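# Shelve each colored bin into its matching shelf slot

## Task

Move every bin on the table into the shelf slot whose marking matches the bin's color. Each bin must sit centered on its mark, with its open side toward the outside and its contents still inside. Because the board overhead is low, tilting the bin may be needed to get it in. Slide it fully in so it rests behind the front lip of the shelf. At the end the bin must sit flat and be free of the gripper, and it has to stay in place without any help from the robot.

## Robot and tools

Robot: two 7-joint arms, left_arm and right_arm, each with a parallel two-finger gripper and a wrist camera (cam_left_wrist, cam_right_wrist, both 504x504 pixels). The arms' names do not tell you which side of an image something is on.

Frame: all printed poses share one scene frame. The origin is on the table surface midway between the arms. +z is up, +x points outward across the table, and left_arm sits toward +y. Each result's state line, left_arm: ... | right_arm: ..., lists end_effector_position (metres) and end_effector_quat_wxyz for each gripper. That point lies between the pads when closed. The printed position can be off, and more so when the arm reaches far. The gripper's fingers point along its own +z and close along its y. When closed the fingertips extend about 19 mm past that point, about 6 mm when fully open, and closing pushes the tips roughly 13 mm farther from the arm, so keep clearance above surfaces.

execute_actions takes "actions", a list that is empty or holds exactly one item, plus an optional "pictures" boolean.
- Empty list: sends nothing and returns the current state with camera images.
- Motion item: {"rows": [...], "steps": n}. rows holds 1 to 15 rows; steps is 4 to 15 (default 15). Each step lasts 1/30 s and uses one row; if rows run out, the final row repeats. The result is captured 4 steps before the motion ends; those last steps run while you compose your next reply.
- Wait item: {"steps": n} with no rows, n up to 300. No new command; it returns once n steps have elapsed since the previous result, counting your reply time.
- Images are included only for an empty list or when "pictures": true.

Row layout: one flat list of 18 numbers covering both arms, always all 18 even if only one arm should move. First left_arm: 7 absolute joint target angles in radians, then gripper position, then gripper speed. Then the same 9 for right_arm. Joint order: waist, shoulder, upper arm roll, elbow, forearm roll, wrist pitch, wrist roll, matching the Joint positions line. Stated ranges (rad): waist ±69.115, shoulder ±2.250, upper arm roll ±69.115, elbow ±2.580, forearm roll ±69.115, wrist pitch ±2.100, wrist roll ±69.115. True limits may differ by up to 0.013 rad. A call is rejected (nothing sent) if a target exceeds a range end by more than 0.013 rad and lies farther out than that joint's last reported angle. Targets beyond a real limit are clipped to it, and the result may print "joint sent to its limit", possibly about an earlier action; missing that line does not prove more travel exists.

Motion limits: each step the command is held within a lead of the measured angle, 0.304 rad for the first four joints and 0.266 rad for the last three, and all targets are scaled back if they would move the gripper more than 70 mm from where it is measured. Joints of one arm are synchronized to arrive together and stop together on reversal, so after a big move the arm may still be short of target. Between calls the arms keep heading for the last row sent until everything has nearly stopped or a step is HELD.

Gripper numbers, both in [-1, 1]. position: +1 fully open (85 mm), 0 about 41 mm, about -0.8 pads touching, -1 closes until blocked. speed: about 20 mm/s at -1, 85 at 0, 150 at +1. Grip force is not settable; a full close gives roughly 190 to 235 N per pad, a bit more on wide items. For a firm hold send -1 and keep sending it. For a softer hold open first, then command just below the object's width. To release, command wider than the object. To leave a gripper unchanged, repeat its previous two numbers (0 is a real command). Fingers stay put until the position changes by 0.01 or more, but re-close on their own toward the request if the object yields, slips or is lost. position_measured_pct ≈ 50 − 50 × position (0 = fully open); stopping short under 90 means something is held or blocking; about 90 or more means the pads met on nothing or on something tiny.

Result lines: Joint positions and Joint velocities, one block per arm (rad, rad/s); joint torques in the same order, with per-arm offset, scale and noise. "joint command not followed" means a clearance check altered or blocked joint targets on some steps; HELD marks steps where your row was partly or wholly not sent. TORQUE FAULT: if contact torque reaches a load limit (waist, shoulder, upper arm roll, elbow 50.7 N m; forearm roll, wrist pitch, wrist roll 31.9 N m; held weight counts), that arm halts 10 s and drops the rest of the call. Holding loads heats motors: MOTOR HOT from 60 °C; at 75 °C an OVER-TEMPERATURE FAULT makes that arm brake weakly and sag.

zoom_image: {"camera": name, "region": [x0, y0, x1, y1]} in pixels of that camera's latest full image, origin top-left, at most 504 by 504; returns an enlarged view.

finished_scene: {"scene": current scene number}. Irreversible; the reply says whether the goal was met. Answering without any tool call ends the whole run.

Cautions: occasional brief tugs on held parts or pushes on loose items may occur. Do not drop bins, spill parts, or send anything off the table. Keep the arms from striking or squeezing each other. Avoid slams and heavy pushing. Before finishing, open the gripper, back away, and confirm each bin lies flat, centered on its mark, behind the lip and stable on its own.

Each tool is called after "Call:" as name([rows], argument=value, ...), one row to a line, values as JSON.

## Session

Call:
execute_actions(actions=[])

Scene clock: 0.00 s of 9000.00 s.
left_arm: end_effector_position=(+0.5535, +0.5489, +0.1096) position_measured_pct=0.0 end_effector_quat_wxyz=(+0.452, +0.816, -0.171, +0.316) | right_arm: end_effector_position=(+0.3245, -0.3605, +0.2148) position_measured_pct=0.0 end_effector_quat_wxyz=(+0.282, +0.713, +0.342, -0.544)
Joint positions: left_arm=[-0.83   1.322 -0.013  0.771  0.994  1.741  3.222] | right_arm=[-0.545  1.053  0.595  1.457  0.386  1.715 -0.842]
Joint velocities: left_arm=[-0.    -0.001 -0.     0.    -0.001  0.    -0.001] | right_arm=[-0.001  0.    -0.    -0.    -0.001  0.     0.   ]
Joint torques (N m, as the joint torque sensors report them, + toward a larger angle): no reading

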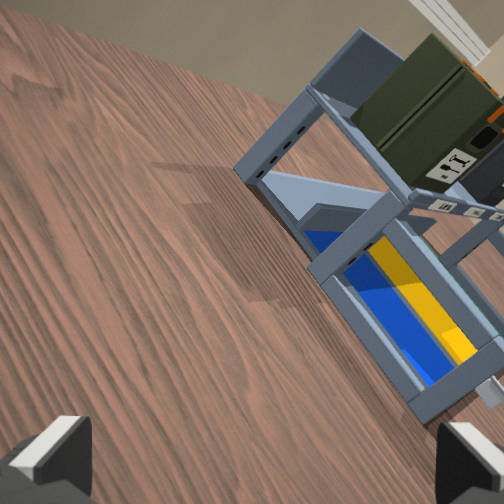

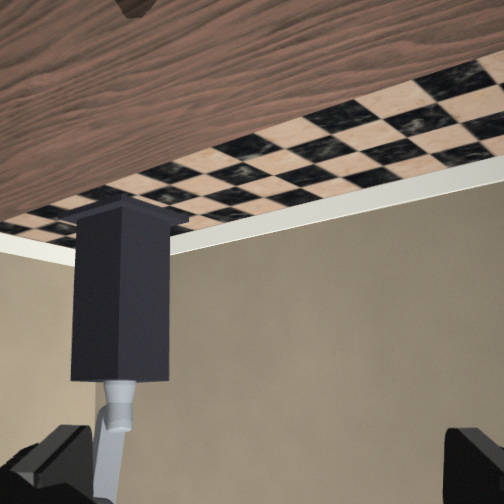

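Call:
execute_actions([
  {"rows":[[0,0,0,1.1,0,1.5,3.14,1,0,0,0,0,1.1,0,1.5,0,1,0]],"steps":15},
])

Call:
execute_actions([
  {"steps":60},
], pictures=true)

Scene clock: 0.97 s of 9000.00 s.
left_arm: end_effector_position=(+0.5678, +0.4414, +0.1414) position_measured_pct=0.0 end_effector_quat_wxyz=(+0.384, +0.843, -0.299, +0.231) | right_arm: end_effector_position=(+0.4163, -0.3167, +0.1927) position_measured_pct=0.0 end_effector_quat_wxyz=(+0.109, +0.822, +0.468, -0.306)
Joint positions: left_arm=[-0.614  1.104 -0.007  0.952  0.809  1.606  3.177] | right_arm=[-0.307  0.82   0.367  1.254  0.189  1.587 -0.643]
Joint velocities: left_arm=[ 0.794 -0.787  0.021  0.457 -0.692 -0.333 -0.115] | right_arm=[ 0.89  -0.884 -0.895 -0.558 -0.69  -0.322  0.781]
Joint torques (N m, as the joint torque sensors report them, + toward a larger angle): left_arm=[ -0.2  -26.69   2.03  -7.73   1.62   1.46   0.  ] | right_arm=[  1.2  -20.95   4.18  -5.6    1.45   1.87  -0.47]
Steps of this call (steps 1 to 18: nothing new was sent; steps 19 to 29: the first 11 steps of this action). Readings (joint positions | what the end effector reports):
19: left_arm=[-0.829 1.321 -0.013 0.773 0.993 1.740 3.222] | right_arm=[-0.543 1.051 0.594 1.456 0.385 1.714 -0.842] | left_arm position_measured_pct=0.0 | right_arm position_measured_pct=0.0
20: left_arm=[-0.823 1.314 -0.014 0.779 0.988 1.736 3.221] | right_arm=[-0.536 1.045 0.589 1.450 0.381 1.711 -0.837] | left_arm position_measured_pct=0.0 | right_arm position_measured_pct=0.0
22: left_arm=[-0.795 1.284 -0.014 0.807 0.965 1.714 3.214] | right_arm=[-0.505 1.015 0.562 1.423 0.358 1.692 -0.814] | left_arm position_measured_pct=0.0 | right_arm position_measured_pct=0.0
26: left_arm=[-0.693 1.182 -0.009 0.899 0.878 1.645 3.190] | right_arm=[-0.395 0.907 0.456 1.320 0.264 1.625 -0.721] | left_arm position_measured_pct=0.0 | right_arm position_measured_pct=0.0
29: the state above

Scene clock: 2.97 s of 9000.00 s.
left_arm: end_effector_position=(+0.4262, +0.2992, +0.5814) position_measured_pct=0.0 end_effector_quat_wxyz=(-0.193, +0.694, -0.668, +0.185) | right_arm: end_effector_position=(+0.4085, -0.2537, +0.5814) position_measured_pct=0.0 end_effector_quat_wxyz=(+0.181, +0.654, +0.708, +0.197)
Joint positions: left_arm=[-0.    0.    0.    1.1   0.    1.5   3.14] | right_arm=[-0.   0.   0.   1.1  0.   1.5 -0. ]
Joint velocities: left_arm=[ 0.    -0.     0.     0.    -0.    -0.001  0.   ] | right_arm=[-0.     0.    -0.     0.001  0.    -0.    -0.   ]
Joint torques (N m, as the joint torque sensors report them, + toward a larger angle): left_arm=[ -0.14  -9.81  -0.04 -10.1   -0.36  -1.56  -0.06] | right_arm=[ 0.03 -9.07  0.29 -8.96  0.33 -1.52 -0.46]
Kept back: nothing.
Steps of this call (steps 1 to 4: the last 4 steps of your previous action; steps 5 to 60: the robot went on to your last target). Readings (joint positions | what the end effector reports):
1: left_arm=[-0.587 1.078 -0.006 0.966 0.785 1.596 3.173] | right_arm=[-0.277 0.790 0.337 1.237 0.167 1.577 -0.617] | left_arm position_measured_pct=0.0 | right_arm position_measured_pct=0.0
2: left_arm=[-0.561 1.052 -0.005 0.980 0.762 1.586 3.170] | right_arm=[-0.248 0.761 0.307 1.221 0.148 1.568 -0.591] | left_arm position_measured_pct=0.0 | right_arm position_measured_pct=0.0
4: left_arm=[-0.507 0.999 -0.004 1.002 0.716 1.570 3.164] | right_arm=[-0.198 0.704 0.251 1.196 0.117 1.553 -0.540] | left_arm position_measured_pct=0.0 | right_arm position_measured_pct=0.0
8: left_arm=[-0.401 0.894 -0.003 1.035 0.623 1.546 3.156] | right_arm=[-0.132 0.595 0.161 1.162 0.075 1.534 -0.444] | left_arm position_measured_pct=0.0 | right_arm position_measured_pct=0.0
60: the state above
All arms were judged still, so your last target was given up. Only a new action makes them travel on or press farther. Fingers that are still opening or closing keep moving.

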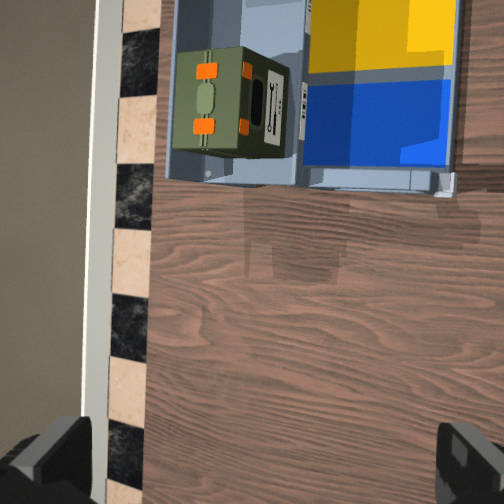

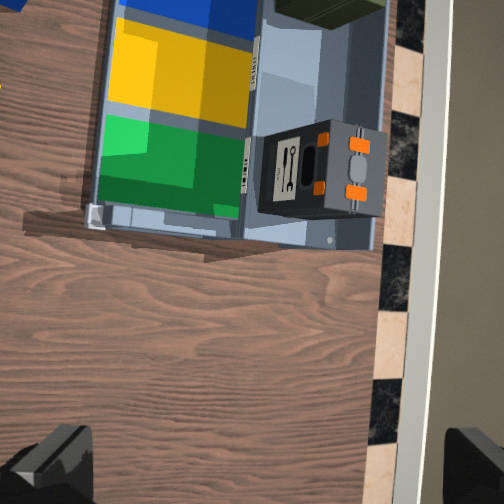

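Call:
execute_actions([
  {"rows":[[0.5,0,0,1.1,0,2.04,5.172,1,0,-0.4,0,0,1.1,0,2.04,-2.053,1,0]],"steps":15},
])

Call:
execute_actions([
  {"steps":75},
], pictures=true)

Scene clock: 8.77 s of 9000.00 s.
left_arm: end_effector_position=(+0.3587, +0.2075, +0.5550) position_measured_pct=0.0 end_effector_quat_wxyz=(-0.096, +0.697, -0.697, +0.142) | right_arm: end_effector_position=(+0.3368, -0.1689, +0.5533) position_measured_pct=0.0 end_effector_quat_wxyz=(+0.081, +0.661, +0.733, +0.142)
Joint positions: left_arm=[ 0.235  0.001 -0.     1.1   -0.     1.696  3.336] | right_arm=[-0.237  0.001  0.     1.1    0.     1.713 -0.214]
Joint velocities: left_arm=[ 0.873  0.001  0.    -0.     0.     0.77   0.771] | right_arm=[-0.833  0.003 -0.003 -0.    -0.002  1.05  -1.051]
Joint torques (N m, as the joint torque sensors report them, + toward a larger angle): left_arm=[ -0.66 -10.31  -0.12  -9.78  -0.42  -0.76  -0.09] | right_arm=[ 0.22 -9.2   0.72 -8.43  0.42 -0.97 -0.29]
Steps of this call (steps 1 to 90: nothing new was sent; then 2.43 s passed at rest; steps 91 to 101: the first 11 steps of this action). Readings (joint positions | what the end effector reports):
91: left_arm=[0.002 0.000 -0.000 1.100 -0.000 1.501 3.141] | right_arm=[-0.002 -0.000 0.000 1.100 0.000 1.501 -0.001] | left_arm position_measured_pct=0.0 | right_arm position_measured_pct=0.0
92: left_arm=[0.009 0.000 -0.001 1.100 -0.001 1.505 3.145] | right_arm=[-0.009 -0.000 0.001 1.100 0.001 1.505 -0.005] | left_arm position_measured_pct=0.0 | right_arm position_measured_pct=0.0
94: left_arm=[0.040 0.000 -0.002 1.100 -0.001 1.528 3.168] | right_arm=[-0.040 0.000 0.002 1.100 0.001 1.528 -0.028] | left_arm position_measured_pct=0.0 | right_arm position_measured_pct=0.0
98: left_arm=[0.149 0.001 -0.001 1.100 -0.000 1.621 3.261] | right_arm=[-0.151 0.000 0.001 1.100 0.000 1.623 -0.123] | left_arm position_measured_pct=0.0 | right_arm position_measured_pct=0.0
101: the state above

Scene clock: 11.27 s of 9000.00 s.
left_arm: end_effector_position=(+0.2253, +0.1597, +0.5369) position_measured_pct=0.0 end_effector_quat_wxyz=(+0.000, +1.000, -0.000, +0.001) | right_arm: end_effector_position=(+0.2277, -0.1565, +0.5369) position_measured_pct=0.0 end_effector_quat_wxyz=(-0.000, +1.000, -0.001, +0.001)
Joint positions: left_arm=[0.5   0.    0.    1.1   0.    2.04  5.172] | right_arm=[-0.4    0.     0.     1.1   -0.     2.04  -2.053]
Joint velocities: left_arm=[-0.     0.001  0.    -0.001  0.    -0.001 -0.   ] | right_arm=[ 0.     0.    -0.    -0.001  0.001 -0.    -0.   ]
Joint torques (N m, as the joint torque sensors report them, + toward a larger angle): left_arm=[-0.02 -8.44 -0.13 -8.56 -0.48 -0.29 -0.05] | right_arm=[-0.14 -7.26  0.48 -7.37  0.4  -0.07 -0.68]
Kept back: nothing.
Steps of this call (steps 1 to 4: the last 4 steps of your previous action; steps 5 to 75: the robot went on to your last target). Readings (joint positions | what the end effector reports):
1: left_arm=[0.264 0.001 -0.000 1.100 -0.000 1.722 3.363] | right_arm=[-0.265 0.001 0.000 1.100 -0.000 1.750 -0.251] | left_arm position_measured_pct=0.0 | right_arm position_measured_pct=0.0
2: left_arm=[0.293 0.001 -0.000 1.100 -0.000 1.750 3.391] | right_arm=[-0.289 0.001 -0.000 1.100 -0.000 1.790 -0.291] | left_arm position_measured_pct=0.0 | right_arm position_measured_pct=0.0
4: left_arm=[0.349 0.001 0.000 1.100 0.000 1.816 3.457] | right_arm=[-0.325 0.001 -0.001 1.100 -0.001 1.869 -0.372] | left_arm position_measured_pct=0.0 | right_arm position_measured_pct=0.0
8: left_arm=[0.431 0.000 0.001 1.100 0.001 1.944 3.616] | right_arm=[-0.368 0.000 -0.001 1.100 -0.000 1.974 -0.534] | left_arm position_measured_pct=0.0 | right_arm position_measured_pct=0.0
75: the state above
All arms were judged still, so your last target was given up. Only a new action makes them travel on or press farther. Fingers that are still opening or closing keep moving.

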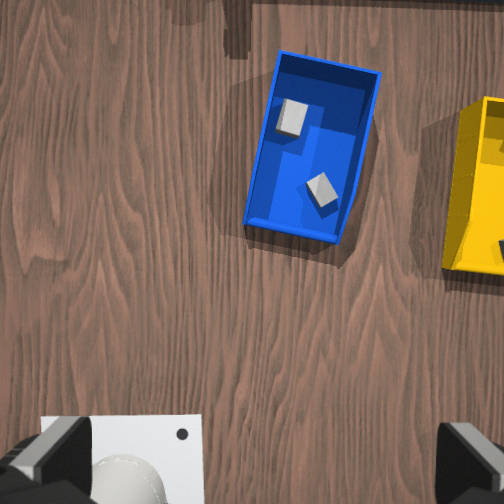

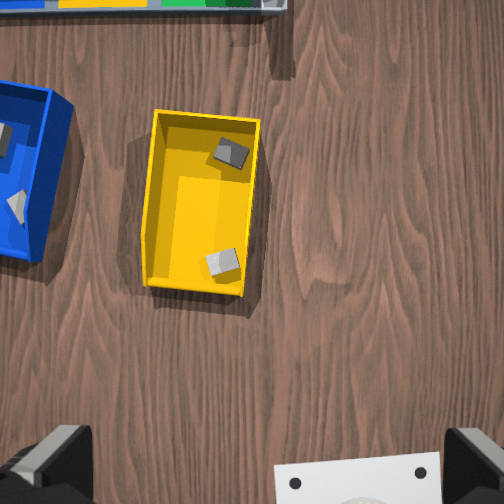

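Call:
execute_actions([
  {"rows":[[0.44,0,0,1.5,0,1.0,4.712,1,0,-0.218,0.65,0,0.6,0,1.891,-1.871,1,0]],"steps":15},
])

Call:
execute_actions([
  {"rows":[[0.44,0,0,2.5,0,-0.2,4.712,1,0,-0.218,0.65,0,0.6,0,1.891,-1.871,1,0]],"steps":15},
])

Call:
execute_actions([
  {"steps":60},
], pictures=true)

Scene clock: 12.33 s of 9000.00 s.
left_arm: end_effector_position=(+0.2522, +0.1608, +0.4593) position_measured_pct=0.0 end_effector_quat_wxyz=(-0.002, +0.995, -0.103, -0.006) | right_arm: end_effector_position=(+0.3463, -0.1406, +0.5267) position_measured_pct=0.0 end_effector_quat_wxyz=(-0.015, +0.999, -0.001, +0.038)
Joint positions: left_arm=[ 0.457 -0.    -0.     1.363 -0.     1.792  4.924] | right_arm=[-0.297  0.22  -0.     0.883 -0.     1.957 -1.951]
Joint velocities: left_arm=[-0.105  0.019 -0.001  0.918 -0.001 -1.206 -1.19 ] | right_arm=[ 0.245  0.826  0.001 -0.827  0.001 -0.216  0.262]
Joint torques (N m, as the joint torque sensors report them, + toward a larger angle): left_arm=[ -0.1  -10.19   0.01 -10.26  -0.38  -0.22  -0.06] | right_arm=[  0.1  -11.55   0.36  -7.7    0.27  -0.79  -0.33]
Steps of this call (steps 1 to 21: nothing new was sent; steps 22 to 32: the first 11 steps of this action). Readings (joint positions | what the end effector reports):
22: left_arm=[0.500 -0.000 0.000 1.101 0.000 2.039 5.171] | right_arm=[-0.399 0.001 -0.000 1.099 -0.000 2.040 -2.053] | left_arm position_measured_pct=0.0 | right_arm position_measured_pct=0.0
23: left_arm=[0.498 -0.001 0.000 1.106 0.000 2.035 5.167] | right_arm=[-0.394 0.008 -0.000 1.093 -0.000 2.038 -2.050] | left_arm position_measured_pct=0.0 | right_arm position_measured_pct=0.0
25: left_arm=[0.492 -0.001 0.000 1.134 0.000 2.012 5.144] | right_arm=[-0.376 0.037 -0.001 1.065 -0.000 2.026 -2.034] | left_arm position_measured_pct=0.0 | right_arm position_measured_pct=0.0
29: left_arm=[0.470 -0.002 0.000 1.255 -0.000 1.906 5.038] | right_arm=[-0.325 0.140 -0.000 0.964 -0.000 1.982 -1.981] | left_arm position_measured_pct=0.0 | right_arm position_measured_pct=0.0
32: the state above

Scene clock: 12.83 s of 9000.00 s.
left_arm: end_effector_position=(+0.2896, +0.1503, +0.3324) position_measured_pct=0.0 end_effector_quat_wxyz=(+0.011, +0.979, -0.195, +0.053) | right_arm: end_effector_position=(+0.4961, -0.1252, +0.4172) position_measured_pct=0.0 end_effector_quat_wxyz=(-0.001, +1.000, -0.001, +0.004)
Joint positions: left_arm=[ 0.441  0.    -0.     1.774 -0.     1.259  4.722] | right_arm=[-0.223  0.625  0.     0.615  0.     1.893 -1.874]
Joint velocities: left_arm=[-0.005  0.001  0.     1.097  0.    -0.965 -0.054] | right_arm=[ 0.065  0.425  0.001 -0.228  0.002 -0.059  0.069]
Joint torques (N m, as the joint torque sensors report them, + toward a larger angle): left_arm=[  0.27 -10.08  -0.16  -9.58  -0.34  -0.35   0.01] | right_arm=[ -0.44 -24.94   0.3   -9.01   0.27   0.    -0.21]
Steps of this call (steps 1 to 4: the last 4 steps of your previous action; steps 5 to 15: the first 11 steps of this action). Readings (joint positions | what the end effector reports):
5: left_arm=[0.446 0.001 -0.000 1.460 -0.000 1.589 4.778] | right_arm=[-0.264 0.362 0.000 0.762 0.000 1.928 -1.916] | left_arm position_measured_pct=0.0 | right_arm position_measured_pct=0.0
6: left_arm=[0.445 0.000 -0.000 1.475 -0.000 1.549 4.763] | right_arm=[-0.259 0.390 0.000 0.744 0.000 1.924 -1.911] | left_arm position_measured_pct=0.0 | right_arm position_measured_pct=0.0
8: left_arm=[0.443 -0.000 -0.000 1.521 -0.000 1.482 4.746] | right_arm=[-0.250 0.448 -0.000 0.711 -0.000 1.916 -1.902] | left_arm position_measured_pct=0.0 | right_arm position_measured_pct=0.0
12: left_arm=[0.442 -0.000 -0.000 1.664 -0.000 1.356 4.729] | right_arm=[-0.232 0.561 -0.000 0.649 -0.000 1.902 -1.885] | left_arm position_measured_pct=0.0 | right_arm position_measured_pct=0.0
15: the state above

Scene clock: 14.83 s of 9000.00 s.
left_arm: end_effector_position=(+0.3623, +0.1199, +0.2463) position_measured_pct=0.0 end_effector_quat_wxyz=(+0.081, +0.894, -0.182, +0.400) | right_arm: end_effector_position=(+0.5034, -0.1254, +0.4076) position_measured_pct=0.0 end_effector_quat_wxyz=(-0.000, +1.000, -0.001, +0.000)
Joint positions: left_arm=[ 0.44  -0.    -0.     2.5    0.    -0.2    4.712] | right_arm=[-0.218  0.65   0.     0.6    0.     1.891 -1.871]
Joint velocities: left_arm=[-0.001 -0.001 -0.     0.    -0.001  0.     0.   ] | right_arm=[ 0.001 -0.    -0.     0.001  0.    -0.    -0.   ]
Joint torques (N m, as the joint torque sensors report them, + toward a larger angle): left_arm=[ 0.11 -7.77 -0.12 -8.09 -0.42 -2.32  0.  ] | right_arm=[ -0.07 -19.69   0.77  -8.19   0.46  -0.17  -0.57]
Kept back: nothing.
Steps of this call (steps 1 to 4: the last 4 steps of your previous action; steps 5 to 60: the robot went on to your last target). Readings (joint positions | what the end effector reports):
1: left_arm=[0.441 0.000 -0.000 1.811 -0.000 1.227 4.720] | right_arm=[-0.221 0.636 0.000 0.609 0.000 1.891 -1.873] | left_arm position_measured_pct=0.0 | right_arm position_measured_pct=0.0
2: left_arm=[0.441 0.000 -0.000 1.848 -0.000 1.195 4.719] | right_arm=[-0.220 0.643 0.000 0.605 0.000 1.891 -1.871] | left_arm position_measured_pct=0.0 | right_arm position_measured_pct=0.0
4: left_arm=[0.441 0.000 -0.000 1.921 -0.000 1.130 4.717] | right_arm=[-0.219 0.646 0.000 0.602 0.000 1.891 -1.871] | left_arm position_measured_pct=0.0 | right_arm position_measured_pct=0.0
8: left_arm=[0.440 0.000 -0.000 2.066 -0.000 1.003 4.714] | right_arm=[-0.218 0.649 0.000 0.600 0.000 1.891 -1.871] | left_arm position_measured_pct=0.0 | right_arm position_measured_pct=0.0
60: the state above
All arms were judged still, so your last target was given up. Only a new action makes them travel on or press farther. Fingers that are still opening or closing keep moving.

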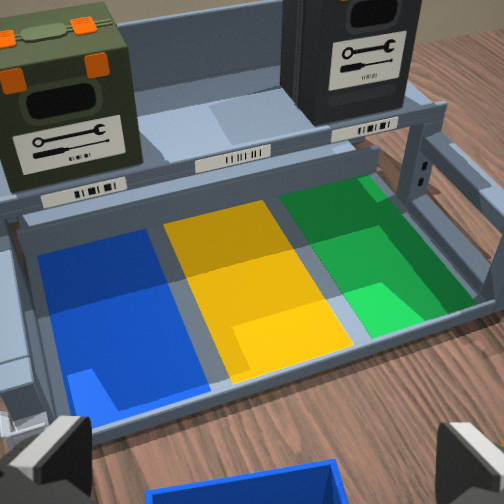

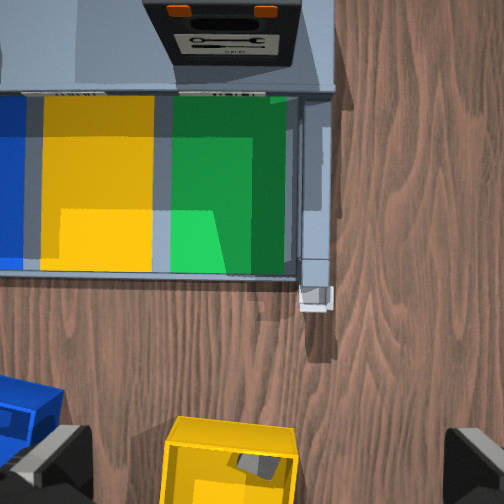

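Call:
zoom_image(camera="cam_right_wrist", region=[0,336,336,504])

Call:
zoom_image(camera="cam_right_wrist", region=[0,70,360,320])

Region (0, 336, 336, 504) of cam_right_wrist's 504x504 image, scaled by 1.500.

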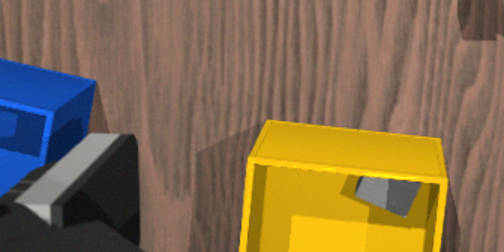

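Region (0, 70, 360, 320) of cam_right_wrist's 504x504 image, scaled by 1.400; it fills the top 350 rows of this view, and the rest is white.

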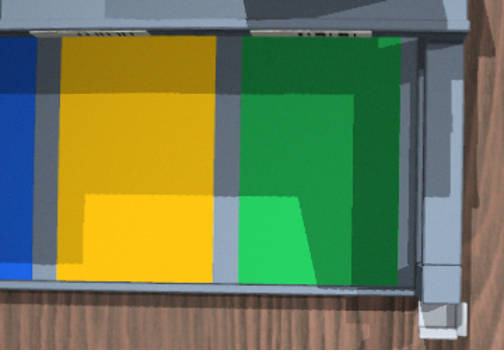

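Call:
execute_actions([
  {"rows":[[0.613,0.364,0,1.981,-0.08,0.668,1.994,0,0,-0.43,0.242,0,2.174,0.137,0.615,0.861,0,0]],"steps":15},
])

Call:
execute_actions([
  {"steps":75},
], pictures=true)

Scene clock: 17.53 s of 9000.00 s.
left_arm: end_effector_position=(+0.3904, +0.0476, +0.1970) position_measured_pct=25.0 end_effector_quat_wxyz=(+0.034, +0.873, -0.374, +0.310) | right_arm: end_effector_position=(+0.4664, -0.0846, +0.4686) position_measured_pct=25.0 end_effector_quat_wxyz=(+0.017, +0.975, +0.185, +0.124)
Joint positions: left_arm=[ 0.558  0.24   0.     2.229 -0.054  0.037  4.476] | right_arm=[-0.368  0.381 -0.001  0.883  0.096  1.644 -1.625]
Joint velocities: left_arm=[ 0.313  0.711  0.    -1.275 -0.156  1.135 -1.134] | right_arm=[-0.387 -0.91  -0.001  1.326  0.275 -1.183  1.187]
Joint torques (N m, as the joint torque sensors report them, + toward a larger angle): left_arm=[  0.28 -13.82  -0.12  -8.79  -0.49  -2.1    0.45] | right_arm=[ 1.61 -9.93  1.27 -6.53  0.72 -1.17 -0.27]
Steps of this call (steps 1 to 70: nothing new was sent; steps 71 to 81: the first 11 steps of this action). Readings (joint positions | what the end effector reports):
71: left_arm=[0.441 0.002 -0.000 2.499 -0.000 -0.199 4.711] | right_arm=[-0.219 0.649 0.000 0.601 0.001 1.890 -1.870] | left_arm position_measured_pct=0.0 | right_arm position_measured_pct=0.0
72: left_arm=[0.445 0.009 -0.000 2.494 -0.001 -0.195 4.707] | right_arm=[-0.224 0.642 0.001 0.608 0.003 1.885 -1.866] | left_arm position_measured_pct=0.4 | right_arm position_measured_pct=0.4
74: left_arm=[0.463 0.039 -0.001 2.466 -0.008 -0.171 4.684] | right_arm=[-0.244 0.613 0.001 0.636 0.015 1.862 -1.843] | left_arm position_measured_pct=4.4 | right_arm position_measured_pct=4.4
78: left_arm=[0.522 0.158 -0.000 2.348 -0.036 -0.068 4.581] | right_arm=[-0.320 0.490 -0.000 0.758 0.063 1.756 -1.738] | left_arm position_measured_pct=15.9 | right_arm position_measured_pct=15.9
81: the state above

Scene clock: 20.03 s of 9000.00 s.
left_arm: end_effector_position=(+0.3283, +0.0736, +0.1499) position_measured_pct=49.6 end_effector_quat_wxyz=(+0.069, +0.105, +0.992, -0.007) | right_arm: end_effector_position=(+0.2926, -0.1387, +0.1499) position_measured_pct=49.6 end_effector_quat_wxyz=(+0.070, +0.046, +0.997, -0.003)
Joint positions: left_arm=[ 0.613  0.364  0.     1.981 -0.08   0.668  1.994] | right_arm=[-0.43   0.242  0.     2.174  0.137  0.615  0.861]
Joint velocities: left_arm=[ 0.001 -0.    -0.     0.001  0.001 -0.     0.001] | right_arm=[-0.001 -0.    -0.     0.001  0.001 -0.     0.   ]
Joint torques (N m, as the joint torque sensors report them, + toward a larger angle): left_arm=[ -0.16 -14.59   0.11  -7.25  -0.49  -0.48   0.02] | right_arm=[ -0.08 -10.47   0.48  -5.65   0.64  -0.35  -0.45]
Kept back: nothing.
Steps of this call (steps 1 to 4: the last 4 steps of your previous action; steps 5 to 75: the robot went on to your last target). Readings (joint positions | what the end effector reports):
1: left_arm=[0.568 0.262 0.000 2.186 -0.059 0.076 4.437] | right_arm=[-0.380 0.353 -0.001 0.928 0.105 1.604 -1.585] | left_arm position_measured_pct=27.8 | right_arm position_measured_pct=27.8
2: left_arm=[0.576 0.282 0.000 2.147 -0.064 0.116 4.397] | right_arm=[-0.389 0.331 -0.001 0.973 0.112 1.564 -1.545] | left_arm position_measured_pct=31.0 | right_arm position_measured_pct=31.0
4: left_arm=[0.589 0.310 0.000 2.083 -0.070 0.196 4.315] | right_arm=[-0.404 0.298 -0.000 1.064 0.122 1.484 -1.465] | left_arm position_measured_pct=36.9 | right_arm position_measured_pct=36.9
8: left_arm=[0.603 0.342 0.000 2.017 -0.076 0.358 4.153] | right_arm=[-0.419 0.265 -0.000 1.243 0.131 1.326 -1.307] | left_arm position_measured_pct=47.6 | right_arm position_measured_pct=47.6
75: the state above

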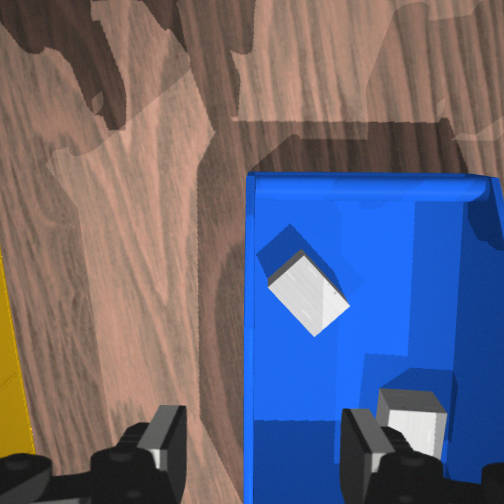

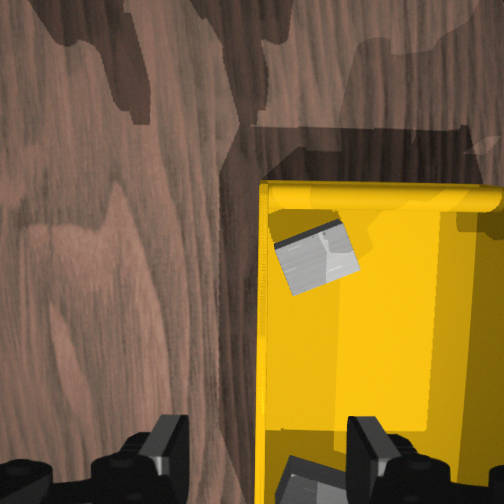

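Call:
execute_actions([
  {"rows":[[0.616,0.472,0,2.014,-0.106,0.528,2.026,0,0,-0.425,0.364,0,2.235,0.21,0.44,0.785,0,0],[0.616,0.472,0,2.014,-0.106,0.528,2.026,0,0,-0.425,0.364,0,2.235,0.21,0.44,0.785,0,0],[0.616,0.472,0,2.014,-0.106,0.528,2.026,0,0,-0.425,0.364,0,2.235,0.21,0.44,0.785,0,0],[0.616,0.472,0,2.014,-0.106,0.528,2.026,0,0,-0.425,0.364,0,2.235,0.21,0.44,0.785,0,0],[0.616,0.472,0,2.014,-0.106,0.528,2.026,0,0,-0.425,0.364,0,2.235,0.21,0.44,0.785,0,0],[0.616,0.472,0,2.014,-0.106,0.528,2.026,0,0,-0.425,0.364,0,2.235,0.21,0.44,0.785,0,0],[0.616,0.472,0,2.014,-0.106,0.528,2.026,0,0,-0.425,0.364,0,2.235,0.21,0.44,0.785,0,0],[0.616,0.472,0,2.014,-0.106,0.528,2.026,0,0,-0.425,0.364,0,2.235,0.21,0.44,0.785,0,0],[0.616,0.472,0,2.014,-0.106,0.528,2.026,0,0,-0.425,0.364,0,2.235,0.21,0.44,0.785,0,0],[0.617,0.579,0,2.047,-0.133,0.387,2.058,0,0,-0.423,0.4865,0,2.288,0.309,0.263,0.682,0,0]],"steps":15},
])

Call:
execute_actions([
  {"steps":22},
], pictures=true)

Scene clock: 22.17 s of 9000.00 s.
left_arm: end_effector_position=(+0.3360, +0.0686, +0.1004) position_measured_pct=49.6 end_effector_quat_wxyz=(+0.071, +0.104, +0.992, -0.006) | right_arm: end_effector_position=(+0.2968, -0.1420, +0.0988) position_measured_pct=49.6 end_effector_quat_wxyz=(+0.072, +0.047, +0.996, -0.008)
Joint positions: left_arm=[ 0.616  0.476  0.     2.015 -0.107  0.52   2.028] | right_arm=[-0.425  0.369  0.     2.238  0.216  0.43   0.779]
Joint velocities: left_arm=[ 0.004  0.318  0.001  0.067 -0.057 -0.316  0.068] | right_arm=[ 0.009  0.356  0.     0.124  0.214 -0.405 -0.22 ]
Joint torques (N m, as the joint torque sensors report them, + toward a larger angle): left_arm=[ -0.04 -10.66  -0.05  -5.17  -0.16  -0.52  -0.36] | right_arm=[-0.5  -7.89  0.69 -3.41  0.49 -0.34 -0.36]
Steps of this call (steps 1 to 15: the robot went on to your last target; steps 16 to 53: nothing new was sent; steps 54 to 64: the first 11 steps of this action). Readings (joint positions | what the end effector reports):
54: left_arm=[0.613 0.365 -0.000 1.981 -0.080 0.667 1.994] | right_arm=[-0.430 0.243 -0.000 2.174 0.137 0.614 0.860] | left_arm position_measured_pct=49.6 | right_arm position_measured_pct=49.6
55: left_arm=[0.613 0.372 0.000 1.983 -0.081 0.660 1.996] | right_arm=[-0.430 0.250 -0.000 2.177 0.140 0.606 0.857] | left_arm position_measured_pct=49.6 | right_arm position_measured_pct=49.6
57: left_arm=[0.614 0.402 0.000 1.991 -0.088 0.626 2.004] | right_arm=[-0.428 0.280 -0.000 2.190 0.156 0.568 0.841] | left_arm position_measured_pct=49.6 | right_arm position_measured_pct=49.6
61: left_arm=[0.616 0.463 -0.000 2.012 -0.104 0.538 2.024] | right_arm=[-0.426 0.351 0.000 2.229 0.203 0.458 0.793] | left_arm position_measured_pct=49.6 | right_arm position_measured_pct=49.6
64: the state above

Scene clock: 22.90 s of 9000.00 s.
left_arm: end_effector_position=(+0.3368, +0.0663, +0.0553) position_measured_pct=49.6 end_effector_quat_wxyz=(+0.070, +0.105, +0.992, -0.008) | right_arm: end_effector_position=(+0.2940, -0.1408, +0.0552) position_measured_pct=49.6 end_effector_quat_wxyz=(+0.070, +0.046, +0.996, -0.004)
Joint positions: left_arm=[ 0.617  0.579  0.     2.047 -0.133  0.387  2.058] | right_arm=[-0.423  0.486 -0.     2.288  0.309  0.263  0.682]
Joint velocities: left_arm=[ 0.     0.     0.    -0.    -0.    -0.     0.001] | right_arm=[ 0.     0.001  0.     0.     0.     0.    -0.   ]
Joint torques (N m, as the joint torque sensors report them, + toward a larger angle): left_arm=[  0.09 -16.26   0.15  -5.15  -0.53  -0.44  -0.05] | right_arm=[  0.   -12.45   0.64  -3.16   0.34  -0.3   -0.6 ]
Kept back: nothing.
Steps of this call (steps 1 to 4: the last 4 steps of your previous action; steps 5 to 22: the robot went on to your last target). Readings (joint positions | what the end effector reports):
1: left_arm=[0.616 0.489 0.000 2.019 -0.110 0.506 2.031] | right_arm=[-0.425 0.384 0.000 2.243 0.225 0.413 0.770] | left_arm position_measured_pct=49.6 | right_arm position_measured_pct=49.6
2: left_arm=[0.616 0.508 0.000 2.024 -0.114 0.485 2.036] | right_arm=[-0.424 0.403 0.000 2.251 0.239 0.387 0.755] | left_arm position_measured_pct=49.6 | right_arm position_measured_pct=49.6
4: left_arm=[0.617 0.549 -0.000 2.037 -0.125 0.431 2.048] | right_arm=[-0.424 0.449 0.000 2.270 0.275 0.323 0.717] | left_arm position_measured_pct=49.6 | right_arm position_measured_pct=49.6
8: left_arm=[0.617 0.574 -0.000 2.047 -0.133 0.388 2.058] | right_arm=[-0.423 0.480 -0.000 2.287 0.308 0.265 0.683] | left_arm position_measured_pct=49.6 | right_arm position_measured_pct=49.6
22: the state above

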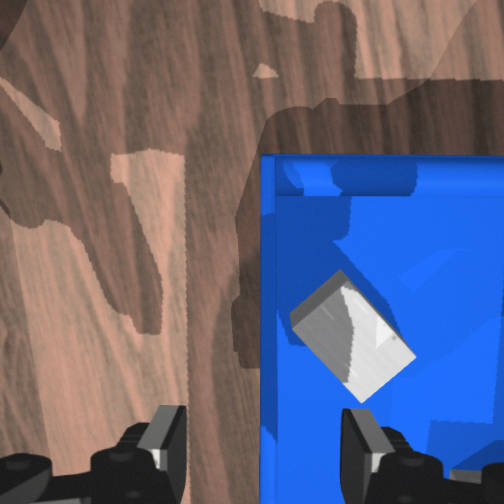

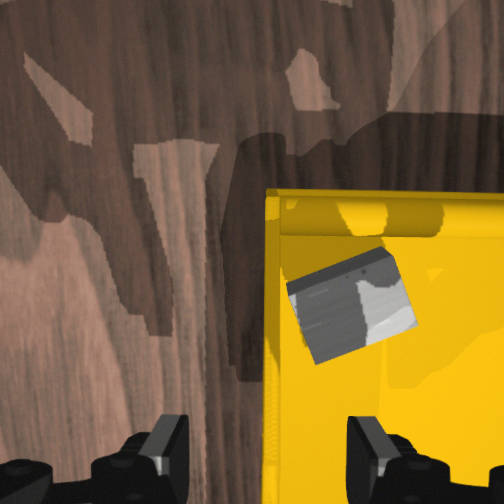

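Call:
execute_actions([
  {"rows":[[0.617,0.591,0,2.050,-0.138,0.372,2.063,-1,0,-0.423,0.500,0,2.293,0.331,0.245,0.660,-1,0]],"steps":15},
])

Call:
execute_actions([
  {"steps":12},
], pictures=true)

Scene clock: 23.40 s of 9000.00 s.
left_arm: end_effector_position=(+0.3370, +0.0662, +0.0503) position_measured_pct=74.6 end_effector_quat_wxyz=(+0.070, +0.105, +0.992, -0.008) | right_arm: end_effector_position=(+0.2937, -0.1409, +0.0505) position_measured_pct=74.6 end_effector_quat_wxyz=(+0.070, +0.045, +0.997, -0.003)
Joint positions: left_arm=[ 0.617  0.591 -0.     2.05  -0.138  0.372  2.063] | right_arm=[-0.423  0.5   -0.     2.293  0.331  0.245  0.66 ]
Joint velocities: left_arm=[-0.    -0.    -0.     0.    -0.    -0.001  0.001] | right_arm=[-0.     0.003  0.     0.001  0.     0.    -0.   ]
Joint torques (N m, as the joint torque sensors report them, + toward a larger angle): left_arm=[ -0.15 -16.69   0.19  -5.12  -0.54  -0.49   0.  ] | right_arm=[ -0.17 -12.15   0.17  -2.94   0.56  -0.5   -0.45]
Steps of this call (steps 1 to 4: the robot went on to your last target; steps 5 to 15: the first 11 steps of this action). Readings (joint positions | what the end effector reports):
5: left_arm=[0.617 0.580 0.000 2.047 -0.133 0.386 2.058] | right_arm=[-0.423 0.488 0.000 2.288 0.310 0.262 0.681] | left_arm position_measured_pct=49.6 | right_arm position_measured_pct=49.6
6: left_arm=[0.617 0.585 0.000 2.048 -0.135 0.381 2.060] | right_arm=[-0.423 0.493 0.000 2.290 0.317 0.256 0.674] | left_arm position_measured_pct=50.4 | right_arm position_measured_pct=50.4
8: left_arm=[0.617 0.590 -0.000 2.050 -0.137 0.374 2.062] | right_arm=[-0.423 0.499 -0.000 2.292 0.328 0.247 0.663] | left_arm position_measured_pct=54.4 | right_arm position_measured_pct=54.4
12: left_arm=[0.617 0.590 -0.000 2.050 -0.138 0.372 2.063] | right_arm=[-0.423 0.499 -0.000 2.293 0.331 0.245 0.660] | left_arm position_measured_pct=65.9 | right_arm position_measured_pct=65.9
15: the state above

Scene clock: 23.80 s of 9000.00 s.
left_arm: end_effector_position=(+0.3370, +0.0663, +0.0503) position_measured_pct=88.9 end_effector_quat_wxyz=(+0.070, +0.105, +0.992, -0.008) | right_arm: end_effector_position=(+0.2937, -0.1409, +0.0506) position_measured_pct=88.5 end_effector_quat_wxyz=(+0.070, +0.045, +0.996, -0.003)
Joint positions: left_arm=[ 0.617  0.591 -0.     2.05  -0.138  0.372  2.063] | right_arm=[-0.423  0.5   -0.     2.293  0.331  0.245  0.66 ]
Joint velocities: left_arm=[-0.    -0.     0.     0.001  0.    -0.001  0.   ] | right_arm=[-0.001  0.    -0.    -0.001 -0.    -0.    -0.   ]
Joint torques (N m, as the joint torque sensors report them, + toward a larger angle): left_arm=[  0.14 -16.23   0.2   -5.11  -0.52  -0.6    0.14] | right_arm=[  0.26 -11.88   0.76  -2.95   0.25  -0.36  -0.48]
Kept back: nothing.
Steps of this call (steps 1 to 4: the last 4 steps of your previous action; steps 5 to 12: the robot went on to your last target). Readings (joint positions | what the end effector reports):
1: left_arm=[0.617 0.591 -0.000 2.050 -0.138 0.372 2.063] | right_arm=[-0.423 0.500 0.000 2.293 0.331 0.245 0.660] | left_arm position_measured_pct=77.8 | right_arm position_measured_pct=77.8
2: left_arm=[0.617 0.591 -0.000 2.050 -0.138 0.372 2.063] | right_arm=[-0.423 0.500 0.000 2.293 0.331 0.245 0.660] | left_arm position_measured_pct=80.6 | right_arm position_measured_pct=80.6
4: left_arm=[0.617 0.591 -0.000 2.050 -0.138 0.372 2.063] | right_arm=[-0.423 0.500 0.000 2.293 0.331 0.245 0.660] | left_arm position_measured_pct=86.5 | right_arm position_measured_pct=86.5
8: left_arm=[0.617 0.591 -0.000 2.050 -0.138 0.372 2.063] | right_arm=[-0.423 0.500 -0.000 2.293 0.331 0.245 0.660] | left_arm position_measured_pct=88.9 | right_arm position_measured_pct=88.5
12: the state above

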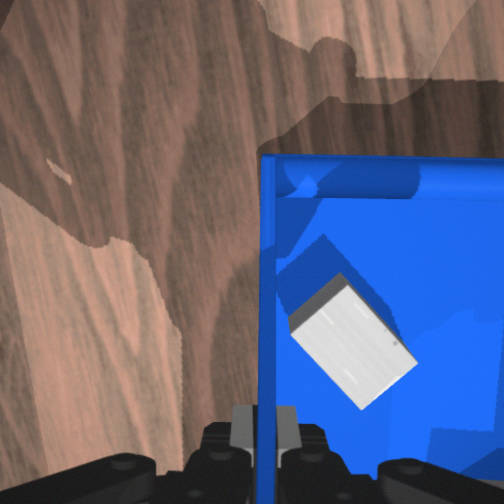

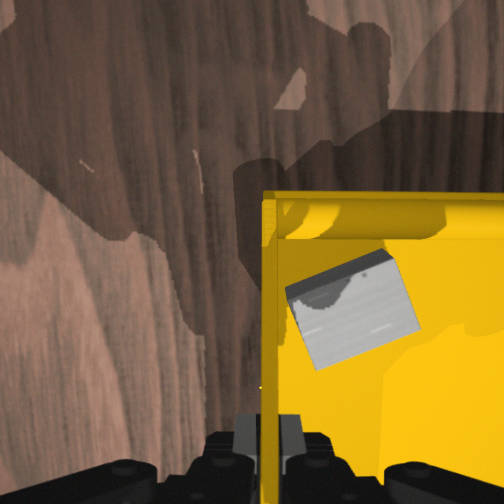

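Call:
execute_actions([
  {"rows":[[0.616,0.480,0,2.010,-0.106,0.524,2.028,-1,0,-0.423,0.500,0,2.293,0.331,0.245,0.660,-1,0]],"steps":8},
])

Call:
execute_actions([
  {"rows":[[0.58,0.475,0,1.885,-0.053,0.715,2.05,-1,0,-0.423,0.500,0,2.293,0.331,0.245,0.660,-1,0]],"steps":8},
])

Call:
execute_actions([
  {"rows":[[0.5425,0.483,0,1.761,0,0.898,2.073,-1,0,-0.423,0.500,0,2.293,0.331,0.245,0.660,-1,0]],"steps":14},
], pictures=true)

Scene clock: 24.37 s of 9000.00 s.
left_arm: end_effector_position=(+0.3377, +0.0665, +0.0661) position_measured_pct=88.9 end_effector_quat_wxyz=(+0.071, +0.104, +0.992, -0.007) | right_arm: end_effector_position=(+0.2937, -0.1408, +0.0506) position_measured_pct=88.5 end_effector_quat_wxyz=(+0.070, +0.045, +0.996, -0.003)
Joint positions: left_arm=[ 0.617  0.554  0.     2.039 -0.128  0.417  2.053] | right_arm=[-0.423  0.5   -0.     2.293  0.331  0.245  0.66 ]
Joint velocities: left_arm=[-0.005 -0.597  0.    -0.204  0.163  0.773 -0.178] | right_arm=[-0.001  0.    -0.    -0.    -0.    -0.    -0.   ]
Joint torques (N m, as the joint torque sensors report them, + toward a larger angle): left_arm=[ -0.38 -22.67   0.1   -7.31  -0.5   -0.42   0.02] | right_arm=[ -0.38 -12.27   0.75  -2.87   0.49  -0.49  -0.48]
Steps of this call (steps 1 to 13: the robot went on to your last target; steps 14 to 17: the first 4 steps of this action). Readings (joint positions | what the end effector reports):
14: left_arm=[0.617 0.589 -0.000 2.050 -0.138 0.373 2.063] | right_arm=[-0.423 0.500 -0.000 2.293 0.331 0.245 0.660] | left_arm position_measured_pct=88.9 | right_arm position_measured_pct=88.5
15: left_arm=[0.617 0.583 0.000 2.048 -0.136 0.380 2.061] | right_arm=[-0.423 0.500 -0.000 2.293 0.331 0.245 0.660] | left_arm position_measured_pct=88.9 | right_arm position_measured_pct=88.5
17: the state above

Scene clock: 24.63 s of 9000.00 s.
left_arm: end_effector_position=(+0.3380, +0.0707, +0.1046) position_measured_pct=88.9 end_effector_quat_wxyz=(+0.055, +0.087, +0.995, -0.001) | right_arm: end_effector_position=(+0.2937, -0.1408, +0.0506) position_measured_pct=88.5 end_effector_quat_wxyz=(+0.070, +0.045, +0.996, -0.003)
Joint positions: left_arm=[ 0.605  0.483  0.001  1.974 -0.089  0.589  2.034] | right_arm=[-0.423  0.5   -0.     2.293  0.331  0.245  0.66 ]
Joint velocities: left_arm=[-0.178 -0.043  0.001 -0.612  0.271  1.011  0.096] | right_arm=[ 0.001  0.    -0.     0.     0.    -0.     0.   ]
Joint torques (N m, as the joint torque sensors report them, + toward a larger angle): left_arm=[ -1.03 -18.76  -0.24  -8.41  -0.94  -1.02  -0.13] | right_arm=[  0.12 -11.93   0.76  -2.65   0.48  -0.32  -0.49]
Steps of this call (steps 1 to 4: the last 4 steps of your previous action; steps 5 to 8: the first 4 steps of this action). Readings (joint positions | what the end effector reports):
5: left_arm=[0.616 0.487 0.000 2.010 -0.106 0.523 2.029] | right_arm=[-0.423 0.500 -0.000 2.293 0.331 0.245 0.660] | left_arm position_measured_pct=88.9 | right_arm position_measured_pct=88.5
6: left_arm=[0.614 0.486 0.001 2.003 -0.102 0.537 2.029] | right_arm=[-0.423 0.500 -0.000 2.293 0.331 0.245 0.660] | left_arm position_measured_pct=88.9 | right_arm position_measured_pct=88.5
8: the state above

Scene clock: 25.10 s of 9000.00 s.
left_arm: end_effector_position=(+0.3584, +0.0720, +0.1495) position_measured_pct=88.9 end_effector_quat_wxyz=(-0.001, +0.001, +1.000, +0.000) | right_arm: end_effector_position=(+0.2937, -0.1408, +0.0506) position_measured_pct=88.5 end_effector_quat_wxyz=(+0.070, +0.045, +0.996, -0.003)
Joint positions: left_arm=[ 0.544  0.483 -0.     1.763  0.     0.897  2.073] | right_arm=[-0.423  0.5   -0.     2.293  0.331  0.245  0.66 ]
Joint velocities: left_arm=[-0.009  0.008  0.011 -0.025  0.012  0.036  0.003] | right_arm=[ 0.001  0.     0.     0.     0.    -0.     0.   ]
Joint torques (N m, as the joint torque sensors report them, + toward a larger angle): left_arm=[  0.01 -17.35  -0.52  -8.31  -0.67   0.    -0.07] | right_arm=[  0.15 -12.07   0.4   -2.97   0.4   -0.37  -0.64]
Steps of this call (steps 1 to 4: the last 4 steps of your previous action; steps 5 to 14: the first 10 steps of this action). Readings (joint positions | what the end effector reports):
5: left_arm=[0.581 0.477 -0.001 1.889 -0.054 0.711 2.050] | right_arm=[-0.423 0.500 -0.000 2.293 0.331 0.245 0.660] | left_arm position_measured_pct=88.9 | right_arm position_measured_pct=88.5
6: left_arm=[0.577 0.478 0.000 1.877 -0.049 0.727 2.052] | right_arm=[-0.423 0.500 -0.000 2.293 0.331 0.245 0.660] | left_arm position_measured_pct=88.9 | right_arm position_measured_pct=88.5
8: left_arm=[0.565 0.481 0.001 1.839 -0.033 0.783 2.059] | right_arm=[-0.423 0.500 -0.000 2.293 0.331 0.245 0.660] | left_arm position_measured_pct=88.9 | right_arm position_measured_pct=88.5
12: left_arm=[0.546 0.483 -0.001 1.769 -0.003 0.887 2.072] | right_arm=[-0.423 0.500 -0.000 2.293 0.331 0.245 0.660] | left_arm position_measured_pct=88.9 | right_arm position_measured_pct=88.5
14: the state above

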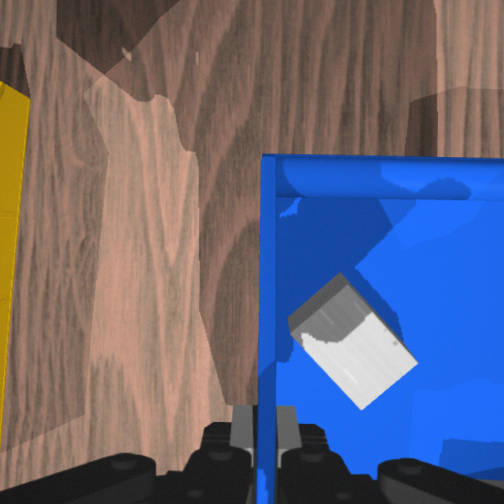

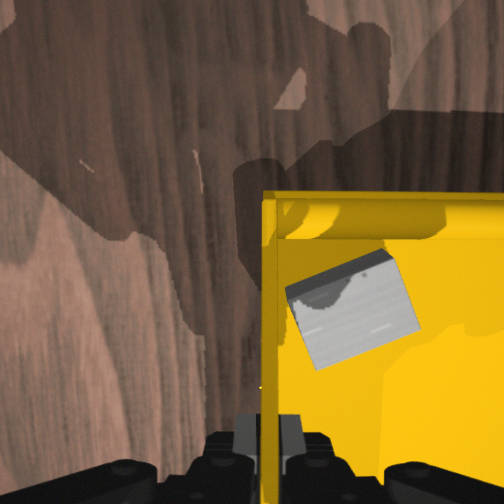

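Held firmly.

Call:
execute_actions([
  {"rows":[[0.50,0.54,0,1.603,0,0.998,2.031,-1,0,-0.423,0.500,0,2.293,0.331,0.245,0.660,-1,0]],"steps":8},
])

Call:
execute_actions([
  {"rows":[[0.459,0.614,0,1.445,0,1.083,1.990,-1,0,-0.423,0.500,0,2.293,0.331,0.245,0.660,-1,0]],"steps":8},
])

Call:
execute_actions([
  {"rows":[[0.429,0.702,0,1.274,0,1.166,1.960,-1,0,-0.423,0.500,0,2.293,0.331,0.245,0.660,-1,0]],"steps":8},
])

Call:
execute_actions([
  {"rows":[[0.401,0.790,0,1.103,0,1.249,1.932,-1,0,-0.423,0.500,0,2.293,0.331,0.245,0.660,-1,0]],"steps":15},
], pictures=true)

Scene clock: 25.43 s of 9000.00 s.
left_arm: end_effector_position=(+0.3680, +0.0719, +0.1510) position_measured_pct=88.9 end_effector_quat_wxyz=(-0.003, +0.001, +1.000, +0.001) | right_arm: end_effector_position=(+0.2937, -0.1408, +0.0506) position_measured_pct=88.5 end_effector_quat_wxyz=(+0.070, +0.045, +0.996, -0.003)
Joint positions: left_arm=[0.532 0.499 0.001 1.729 0.001 0.92  2.062] | right_arm=[-0.423  0.5   -0.     2.293  0.331  0.245  0.66 ]
Joint velocities: left_arm=[-0.163  0.227  0.004 -0.571  0.002  0.361 -0.166] | right_arm=[-0.    -0.    -0.     0.001 -0.     0.     0.   ]
Joint torques (N m, as the joint torque sensors report them, + toward a larger angle): left_arm=[ -1.03 -19.24  -0.5  -10.04  -0.9   -0.35  -0.11] | right_arm=[  0.18 -11.79   0.76  -3.14   0.38  -0.36  -0.63]
Steps of this call (steps 1 to 4: the last 4 steps of your previous action; steps 5 to 6: the robot went on to your last target; steps 7 to 10: the first 4 steps of this action). Readings (joint positions | what the end effector reports):
7: left_arm=[0.542 0.485 0.000 1.761 0.000 0.899 2.073] | right_arm=[-0.423 0.500 -0.000 2.293 0.331 0.245 0.660] | left_arm position_measured_pct=88.9 | right_arm position_measured_pct=88.5
8: left_arm=[0.540 0.488 0.001 1.755 0.001 0.902 2.071] | right_arm=[-0.423 0.500 -0.000 2.293 0.331 0.245 0.660] | left_arm position_measured_pct=88.9 | right_arm position_measured_pct=88.5
10: the state above

Scene clock: 25.70 s of 9000.00 s.
left_arm: end_effector_position=(+0.4200, +0.0709, +0.1657) position_measured_pct=88.9 end_effector_quat_wxyz=(-0.002, -0.000, +1.000, +0.000) | right_arm: end_effector_position=(+0.2937, -0.1408, +0.0506) position_measured_pct=88.5 end_effector_quat_wxyz=(+0.070, +0.045, +0.996, -0.003)
Joint positions: left_arm=[0.484 0.568 0.001 1.546 0.001 1.032 2.017] | right_arm=[-0.423  0.5   -0.     2.293  0.331  0.245  0.66 ]
Joint velocities: left_arm=[-0.225  0.43  -0.002 -0.889 -0.003  0.466 -0.23 ] | right_arm=[ 0.001 -0.    -0.    -0.     0.     0.     0.   ]
Joint torques (N m, as the joint torque sensors report them, + toward a larger angle): left_arm=[ -1.04 -20.08  -0.65  -9.65  -0.85  -0.61  -0.07] | right_arm=[  0.31 -11.94   0.68  -3.07   0.38  -0.36  -0.5 ]
Steps of this call (steps 1 to 4: the last 4 steps of your previous action; steps 5 to 8: the first 4 steps of this action). Readings (joint positions | what the end effector reports):
5: left_arm=[0.504 0.536 -0.001 1.618 -0.000 0.988 2.034] | right_arm=[-0.423 0.500 -0.000 2.293 0.331 0.245 0.660] | left_arm position_measured_pct=88.9 | right_arm position_measured_pct=88.5
6: left_arm=[0.499 0.544 0.000 1.599 0.000 1.000 2.030] | right_arm=[-0.423 0.500 -0.000 2.293 0.331 0.245 0.660] | left_arm position_measured_pct=88.9 | right_arm position_measured_pct=88.5
8: the state above

Scene clock: 25.97 s of 9000.00 s.
left_arm: end_effector_position=(+0.4621, +0.0718, +0.1688) position_measured_pct=88.9 end_effector_quat_wxyz=(-0.002, +0.000, +1.000, +0.000) | right_arm: end_effector_position=(+0.2937, -0.1408, +0.0506) position_measured_pct=88.5 end_effector_quat_wxyz=(+0.070, +0.045, +0.996, -0.003)
Joint positions: left_arm=[0.449 0.642 0.001 1.396 0.001 1.108 1.98 ] | right_arm=[-0.423  0.5   -0.     2.293  0.331  0.245  0.66 ]
Joint velocities: left_arm=[-0.156  0.437  0.008 -0.778  0.003  0.383 -0.149] | right_arm=[ 0. -0.  0.  0.  0. -0. -0.]
Joint torques (N m, as the joint torque sensors report them, + toward a larger angle): left_arm=[ -1.09 -22.3   -0.76 -10.8   -1.03  -0.73  -0.03] | right_arm=[ -0.13 -11.85   0.78  -2.89   0.38  -0.51  -0.41]
Steps of this call (steps 1 to 4: the last 4 steps of your previous action; steps 5 to 8: the first 4 steps of this action). Readings (joint positions | what the end effector reports):
5: left_arm=[0.461 0.611 -0.001 1.450 -0.000 1.080 1.991] | right_arm=[-0.423 0.500 -0.000 2.293 0.331 0.245 0.660] | left_arm position_measured_pct=88.9 | right_arm position_measured_pct=88.5
6: left_arm=[0.458 0.618 -0.000 1.437 0.000 1.087 1.988] | right_arm=[-0.423 0.500 -0.000 2.293 0.331 0.245 0.660] | left_arm position_measured_pct=88.9 | right_arm position_measured_pct=88.5
8: the state above

Scene clock: 26.47 s of 9000.00 s.
left_arm: end_effector_position=(+0.5339, +0.0724, +0.1708) position_measured_pct=88.9 end_effector_quat_wxyz=(+0.000, +0.000, +1.000, +0.000) | right_arm: end_effector_position=(+0.2937, -0.1408, +0.0506) position_measured_pct=88.5 end_effector_quat_wxyz=(+0.070, +0.045, +0.996, -0.003)
Joint positions: left_arm=[ 0.402  0.787 -0.001  1.106 -0.     1.248  1.932] | right_arm=[-0.423  0.5   -0.     2.293  0.331  0.245  0.66 ]
Joint velocities: left_arm=[-0.005  0.016  0.008 -0.039  0.005  0.025 -0.003] | right_arm=[-0.     0.     0.    -0.    -0.001 -0.     0.   ]
Joint torques (N m, as the joint torque sensors report them, + toward a larger angle): left_arm=[  0.73 -25.17   0.44  -9.82  -0.44   0.3   -0.09] | right_arm=[  0.09 -11.88   0.82  -2.76   0.55  -0.44  -0.65]
Steps of this call (steps 1 to 4: the last 4 steps of your previous action; steps 5 to 15: the first 11 steps of this action). Readings (joint positions | what the end effector reports):
5: left_arm=[0.431 0.697 -0.001 1.285 -0.000 1.161 1.961] | right_arm=[-0.423 0.500 -0.000 2.293 0.331 0.245 0.660] | left_arm position_measured_pct=88.9 | right_arm position_measured_pct=88.5
6: left_arm=[0.428 0.706 -0.000 1.268 0.000 1.169 1.959] | right_arm=[-0.423 0.500 -0.000 2.293 0.331 0.245 0.660] | left_arm position_measured_pct=88.9 | right_arm position_measured_pct=88.5
8: left_arm=[0.420 0.734 0.001 1.219 0.001 1.193 1.951] | right_arm=[-0.423 0.500 -0.000 2.293 0.331 0.245 0.660] | left_arm position_measured_pct=88.9 | right_arm position_measured_pct=88.5
12: left_arm=[0.405 0.780 -0.001 1.125 -0.000 1.238 1.935] | right_arm=[-0.423 0.500 -0.000 2.293 0.331 0.245 0.660] | left_arm position_measured_pct=88.9 | right_arm position_measured_pct=88.5
15: the state above

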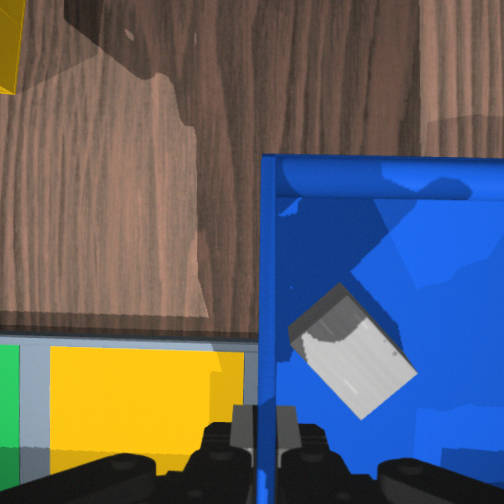

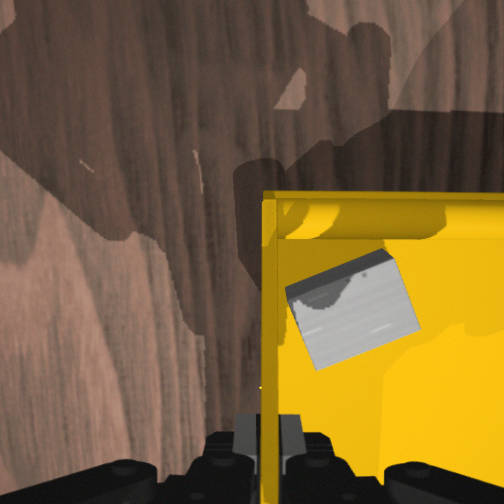

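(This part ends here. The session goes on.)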